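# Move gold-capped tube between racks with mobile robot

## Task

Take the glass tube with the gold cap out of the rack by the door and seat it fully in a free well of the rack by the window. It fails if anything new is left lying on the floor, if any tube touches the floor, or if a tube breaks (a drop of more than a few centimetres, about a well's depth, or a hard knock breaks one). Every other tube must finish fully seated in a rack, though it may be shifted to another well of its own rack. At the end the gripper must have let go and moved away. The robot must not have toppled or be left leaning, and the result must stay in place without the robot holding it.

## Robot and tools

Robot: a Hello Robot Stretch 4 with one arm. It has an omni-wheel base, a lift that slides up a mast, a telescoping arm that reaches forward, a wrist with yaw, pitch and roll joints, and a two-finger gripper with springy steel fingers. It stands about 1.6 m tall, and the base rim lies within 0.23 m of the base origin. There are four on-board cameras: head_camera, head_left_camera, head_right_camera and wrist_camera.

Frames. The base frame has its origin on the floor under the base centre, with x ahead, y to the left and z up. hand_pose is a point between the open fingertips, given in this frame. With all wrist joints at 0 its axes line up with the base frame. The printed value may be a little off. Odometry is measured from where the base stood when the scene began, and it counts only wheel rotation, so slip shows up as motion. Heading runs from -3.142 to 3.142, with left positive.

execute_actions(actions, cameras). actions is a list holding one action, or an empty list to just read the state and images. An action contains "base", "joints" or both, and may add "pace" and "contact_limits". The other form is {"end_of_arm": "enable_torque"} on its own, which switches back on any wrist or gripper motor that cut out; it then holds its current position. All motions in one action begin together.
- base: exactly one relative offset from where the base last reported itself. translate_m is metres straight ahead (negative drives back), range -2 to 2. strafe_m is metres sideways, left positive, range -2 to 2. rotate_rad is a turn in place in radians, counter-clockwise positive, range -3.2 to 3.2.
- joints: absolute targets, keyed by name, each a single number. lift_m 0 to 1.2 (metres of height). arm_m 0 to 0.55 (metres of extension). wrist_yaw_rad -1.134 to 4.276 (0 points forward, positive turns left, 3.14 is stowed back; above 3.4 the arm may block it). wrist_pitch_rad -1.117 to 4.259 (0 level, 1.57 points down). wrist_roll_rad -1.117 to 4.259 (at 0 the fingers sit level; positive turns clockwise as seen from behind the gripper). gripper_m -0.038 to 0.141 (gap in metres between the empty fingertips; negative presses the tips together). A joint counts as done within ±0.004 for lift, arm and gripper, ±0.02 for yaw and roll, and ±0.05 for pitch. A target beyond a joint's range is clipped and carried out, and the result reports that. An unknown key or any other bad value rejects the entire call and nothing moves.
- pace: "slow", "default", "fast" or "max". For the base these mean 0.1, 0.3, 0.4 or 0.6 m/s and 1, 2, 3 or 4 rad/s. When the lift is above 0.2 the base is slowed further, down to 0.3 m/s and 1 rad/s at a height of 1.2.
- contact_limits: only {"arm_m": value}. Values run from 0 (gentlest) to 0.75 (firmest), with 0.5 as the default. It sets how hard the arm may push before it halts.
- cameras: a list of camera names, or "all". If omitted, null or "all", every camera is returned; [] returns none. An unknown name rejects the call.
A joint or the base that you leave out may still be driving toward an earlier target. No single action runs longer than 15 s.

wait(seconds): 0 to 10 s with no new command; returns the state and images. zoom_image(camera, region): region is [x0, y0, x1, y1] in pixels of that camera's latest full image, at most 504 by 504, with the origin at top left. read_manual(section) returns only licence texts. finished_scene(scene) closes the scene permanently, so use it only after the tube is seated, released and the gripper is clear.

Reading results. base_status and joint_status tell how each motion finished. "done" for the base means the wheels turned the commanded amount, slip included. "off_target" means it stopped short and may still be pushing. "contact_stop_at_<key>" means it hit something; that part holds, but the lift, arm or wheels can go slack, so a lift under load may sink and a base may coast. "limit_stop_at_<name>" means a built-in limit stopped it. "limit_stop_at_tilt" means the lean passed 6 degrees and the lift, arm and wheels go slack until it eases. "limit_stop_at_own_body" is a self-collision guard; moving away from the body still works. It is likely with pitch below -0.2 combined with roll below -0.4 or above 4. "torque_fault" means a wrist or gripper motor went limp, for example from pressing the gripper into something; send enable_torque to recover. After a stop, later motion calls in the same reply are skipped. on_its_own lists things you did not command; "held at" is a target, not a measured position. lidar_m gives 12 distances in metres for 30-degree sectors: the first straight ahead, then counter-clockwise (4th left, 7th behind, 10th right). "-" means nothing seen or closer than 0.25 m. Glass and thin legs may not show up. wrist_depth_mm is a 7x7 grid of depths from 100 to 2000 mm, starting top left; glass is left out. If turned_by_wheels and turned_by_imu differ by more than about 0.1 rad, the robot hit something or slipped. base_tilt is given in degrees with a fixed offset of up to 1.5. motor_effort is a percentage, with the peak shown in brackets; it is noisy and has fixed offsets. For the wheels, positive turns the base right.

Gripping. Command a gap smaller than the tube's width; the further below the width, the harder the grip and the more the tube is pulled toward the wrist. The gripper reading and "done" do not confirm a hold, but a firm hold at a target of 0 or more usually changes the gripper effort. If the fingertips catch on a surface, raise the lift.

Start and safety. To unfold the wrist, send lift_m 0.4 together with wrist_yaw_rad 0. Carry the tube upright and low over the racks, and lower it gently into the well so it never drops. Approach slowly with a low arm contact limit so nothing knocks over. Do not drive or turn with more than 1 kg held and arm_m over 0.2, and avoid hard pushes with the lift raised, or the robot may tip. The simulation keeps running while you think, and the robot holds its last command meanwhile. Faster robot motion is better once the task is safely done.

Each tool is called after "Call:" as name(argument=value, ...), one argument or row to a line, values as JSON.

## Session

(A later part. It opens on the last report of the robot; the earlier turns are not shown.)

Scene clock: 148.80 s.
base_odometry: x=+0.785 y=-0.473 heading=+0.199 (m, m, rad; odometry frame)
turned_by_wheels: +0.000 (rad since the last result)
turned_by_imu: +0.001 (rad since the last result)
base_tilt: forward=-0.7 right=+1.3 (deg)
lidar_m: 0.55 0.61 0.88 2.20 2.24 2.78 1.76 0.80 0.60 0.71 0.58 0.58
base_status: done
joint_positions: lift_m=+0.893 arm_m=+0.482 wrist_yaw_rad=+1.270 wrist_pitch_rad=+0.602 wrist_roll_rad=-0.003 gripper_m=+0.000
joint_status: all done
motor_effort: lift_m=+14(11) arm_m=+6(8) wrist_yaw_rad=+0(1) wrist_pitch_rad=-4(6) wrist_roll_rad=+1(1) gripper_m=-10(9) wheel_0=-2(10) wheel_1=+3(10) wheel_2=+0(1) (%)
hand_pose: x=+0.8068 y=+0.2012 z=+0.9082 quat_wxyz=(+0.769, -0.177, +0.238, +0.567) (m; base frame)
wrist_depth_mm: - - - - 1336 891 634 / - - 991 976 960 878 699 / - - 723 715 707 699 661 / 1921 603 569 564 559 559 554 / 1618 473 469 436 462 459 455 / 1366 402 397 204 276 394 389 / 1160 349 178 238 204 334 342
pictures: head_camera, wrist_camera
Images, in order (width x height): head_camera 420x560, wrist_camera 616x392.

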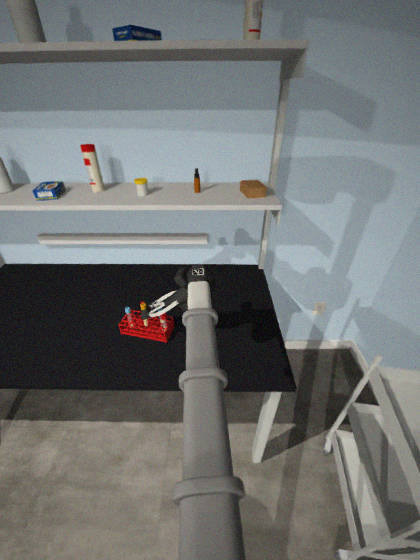

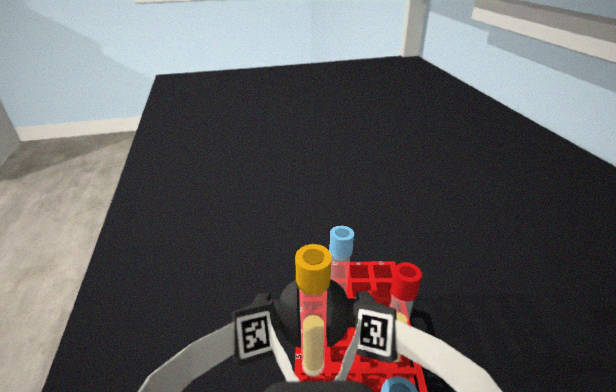

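Call:
execute_actions(
  actions=[
    {"joints":{"lift_m":0.872},"pace":"slow"},
  ],
  cameras=["wrist_camera"],
)

Call:
zoom_image(
  camera="wrist_camera",
  region=[230, 192, 430, 392],
)

Scene clock: 155.37 s.
base_odometry: x=+0.785 y=-0.473 heading=+0.199 (m, m, rad; odometry frame)
turned_by_wheels: +0.000 (rad since the last result)
turned_by_imu: +0.000 (rad since the last result)
base_tilt: forward=-0.7 right=+1.3 (deg)
lidar_m: 0.55 0.60 0.87 2.18 2.24 2.79 1.76 0.80 0.63 0.69 0.56 0.57
base_status: not commanded
joint_positions: lift_m=+0.872 arm_m=+0.482 wrist_yaw_rad=+1.270 wrist_pitch_rad=+0.602 wrist_roll_rad=-0.003 gripper_m=+0.000
joint_status: all done
motor_effort: lift_m=+14(14) arm_m=+6(6) wrist_yaw_rad=+0(1) wrist_pitch_rad=-6(5) wrist_roll_rad=+1(0) gripper_m=-9(10) wheel_0=-3(3) wheel_1=+3(3) wheel_2=+0(0) (%)
hand_pose: x=+0.8068 y=+0.2012 z=+0.8873 quat_wxyz=(+0.769, -0.177, +0.238, +0.567) (m; base frame)
wrist_depth_mm: - - - - 1281 891 634 / - - 931 931 904 820 699 / - 759 676 676 654 654 647 / 1921 535 530 525 521 517 512 / 1576 439 439 407 373 427 427 / 1336 375 373 204 306 366 366 / 345 325 179 235 183 312 319
pictures: wrist_camera
Images, in order (width x height): wrist_camera 616x392.

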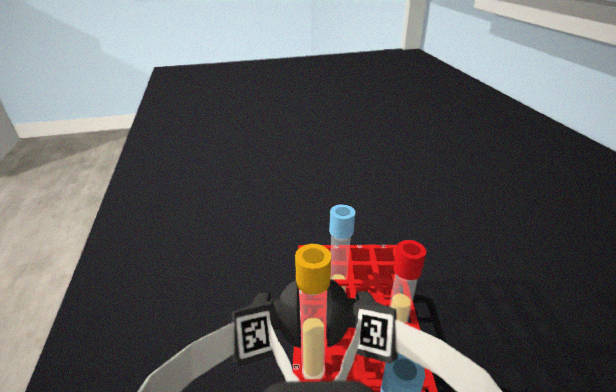

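Region (230, 192, 430, 392) of wrist_camera's 616x392 image, scaled by 2.520.

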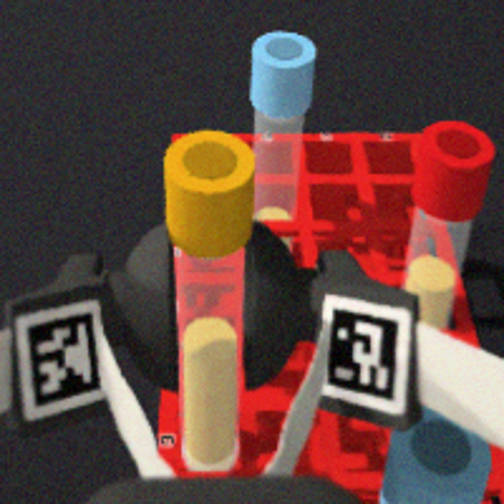

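Entering well 6.

Call:
execute_actions(
  actions=[
    {"joints":{"lift_m":0.845},"pace":"slow"},
  ],
  cameras=["wrist_camera"],
)

Call:
execute_actions(
  actions=[
    {"joints":{"gripper_m":0.025}},
  ],
  cameras=["wrist_camera"],
)

Call:
execute_actions(
  actions=[
    {"joints":{"lift_m":0.93},"pace":"slow"},
  ],
  cameras=[],
)

Call:
execute_actions(
  actions=[
    {"joints":{"arm_m":0.2}},
  ],
  cameras=["head_camera"],
)

Call:
zoom_image(
  camera="head_camera",
  region=[110, 295, 180, 350],
)

Scene clock: 163.23 s.
base_odometry: x=+0.785 y=-0.473 heading=+0.199 (m, m, rad; odometry frame)
turned_by_wheels: +0.000 (rad since the last result)
turned_by_imu: +0.000 (rad since the last result)
base_tilt: forward=-0.7 right=+1.2 (deg)
lidar_m: 0.56 0.61 0.85 2.19 2.22 2.78 1.75 0.78 0.62 0.72 0.56 0.56
base_status: not commanded
joint_positions: lift_m=+0.845 arm_m=+0.482 wrist_yaw_rad=+1.270 wrist_pitch_rad=+0.601 wrist_roll_rad=-0.003 gripper_m=+0.000
joint_status: all done
motor_effort: lift_m=+14(17) arm_m=+6(6) wrist_yaw_rad=+1(1) wrist_pitch_rad=-3(5) wrist_roll_rad=-1(0) gripper_m=-9(10) wheel_0=-3(3) wheel_1=+3(3) wheel_2=+0(0) (%)
hand_pose: x=+0.8069 y=+0.2013 z=+0.8605 quat_wxyz=(+0.769, -0.177, +0.238, +0.567) (m; base frame)
wrist_depth_mm: - - - - 1118 891 661 / - - 842 831 820 809 691 / - 654 621 609 603 597 597 / 1921 484 488 462 477 473 469 / 1499 399 399 343 338 392 389 / 364 342 338 204 257 334 332 / 298 297 181 225 168 285 291
pictures: wrist_camera
Images, in order (width x height): wrist_camera 616x392.

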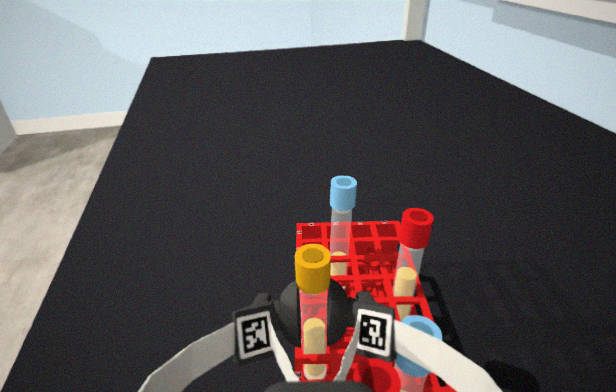

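Scene clock: 164.23 s.
base_odometry: x=+0.785 y=-0.473 heading=+0.199 (m, m, rad; odometry frame)
turned_by_wheels: +0.000 (rad since the last result)
turned_by_imu: +0.000 (rad since the last result)
base_tilt: forward=-0.7 right=+1.2 (deg)
lidar_m: 0.54 0.59 0.86 2.18 2.23 2.78 1.77 0.80 0.62 0.70 0.57 0.57
base_status: not commanded
joint_positions: lift_m=+0.845 arm_m=+0.482 wrist_yaw_rad=+1.270 wrist_pitch_rad=+0.601 wrist_roll_rad=-0.003 gripper_m=+0.025
joint_status: all done
motor_effort: lift_m=+14(14) arm_m=+6(6) wrist_yaw_rad=+0(0) wrist_pitch_rad=-4(4) wrist_roll_rad=+0(1) gripper_m=-4(12) wheel_0=-2(2) wheel_1=+3(3) wheel_2=+0(0) (%)
hand_pose: x=+0.8068 y=+0.2013 z=+0.8604 quat_wxyz=(+0.769, -0.177, +0.238, +0.567) (m; base frame)
wrist_depth_mm: - - - - 1138 891 661 / - - 842 831 831 809 691 / - 654 615 609 597 597 591 / 1863 484 480 462 477 473 466 / 1499 399 399 357 320 389 389 / 364 342 329 215 212 332 334 / 298 296 279 211 168 291 291
pictures: wrist_camera
Images, in order (width x height): wrist_camera 616x392.

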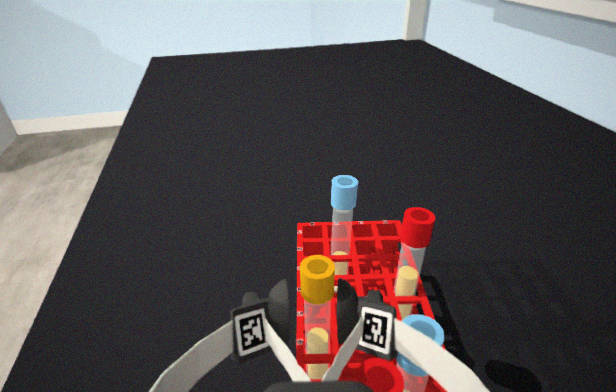

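Scene clock: 165.83 s.
base_odometry: x=+0.785 y=-0.473 heading=+0.199 (m, m, rad; odometry frame)
turned_by_wheels: +0.000 (rad since the last result)
turned_by_imu: +0.000 (rad since the last result)
base_tilt: forward=-0.6 right=+1.1 (deg)
lidar_m: 0.55 0.61 0.87 2.17 2.24 2.80 1.78 0.80 0.62 0.70 0.55 0.56
base_status: not commanded
joint_positions: lift_m=+0.930 arm_m=+0.482 wrist_yaw_rad=+1.270 wrist_pitch_rad=+0.602 wrist_roll_rad=-0.003 gripper_m=+0.025
joint_status: all done
motor_effort: lift_m=+24(24) arm_m=+6(6) wrist_yaw_rad=+0(1) wrist_pitch_rad=-5(4) wrist_roll_rad=-1(0) gripper_m=-3(5) wheel_0=-3(3) wheel_1=+3(3) wheel_2=+0(0) (%)
hand_pose: x=+0.8068 y=+0.2013 z=+0.9446 quat_wxyz=(+0.769, -0.177, +0.238, +0.567) (m; base frame)
wrist_depth_mm: - - - - 1308 854 661 / - - 1098 1098 1078 917 676 / - - 798 798 788 788 707 / - 691 640 634 621 621 621 / 1661 544 521 517 512 512 508 / 1430 449 433 351 290 439 436 / 1229 389 368 251 306 382 379
pictures: none
No camera images: the call's "cameras" was empty. Leave "cameras" out to get every camera's image.

Scene clock: 167.80 s.
base_odometry: x=+0.785 y=-0.473 heading=+0.199 (m, m, rad; odometry frame)
turned_by_wheels: +0.000 (rad since the last result)
turned_by_imu: +0.000 (rad since the last result)
base_tilt: forward=-0.7 right=+1.3 (deg)
lidar_m: 0.55 0.62 0.86 2.14 2.24 2.78 1.77 0.79 0.61 0.71 0.57 0.58
base_status: not commanded
joint_positions: lift_m=+0.930 arm_m=+0.201 wrist_yaw_rad=+1.270 wrist_pitch_rad=+0.602 wrist_roll_rad=-0.003 gripper_m=+0.025
joint_status: all done
motor_effort: lift_m=+24(24) arm_m=-6(7) wrist_yaw_rad=-1(1) wrist_pitch_rad=-5(5) wrist_roll_rad=+1(1) gripper_m=-2(4) wheel_0=-3(2) wheel_1=+3(3) wheel_2=+0(0) (%)
hand_pose: x=+0.5259 y=+0.2013 z=+0.9445 quat_wxyz=(+0.769, -0.177, +0.238, +0.567) (m; base frame)
wrist_depth_mm: - - - - 1921 1308 1008 / - - - 1098 1078 1078 976 / - - - 842 798 788 778 / - - - 691 627 627 615 / 1661 1661 1618 1499 517 517 455 / 1397 1430 1366 1308 413 439 413 / 1229 1229 1138 1160 364 382 375
pictures: head_camera
Images, in order (width x height): head_camera 420x560.

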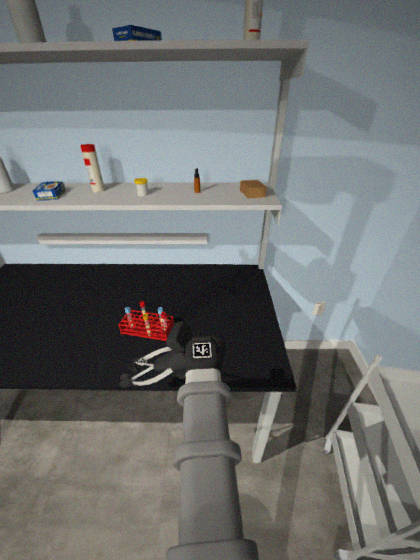

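Region (110, 295, 180, 350) of head_camera's 420x560 image, scaled by 7.200, with more detail than that image has; it fills the top 396 rows of this view, and the rest is white.

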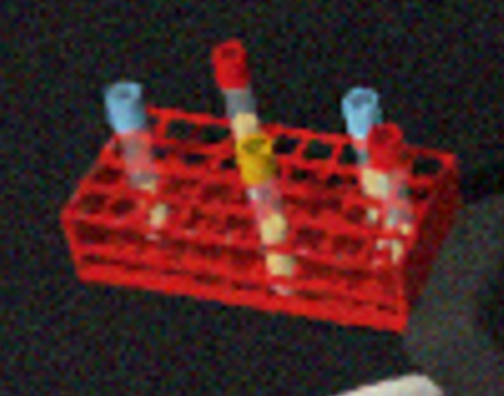

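Call:
finished_scene(
  scene=2,
)

The scene is finished: the task was done.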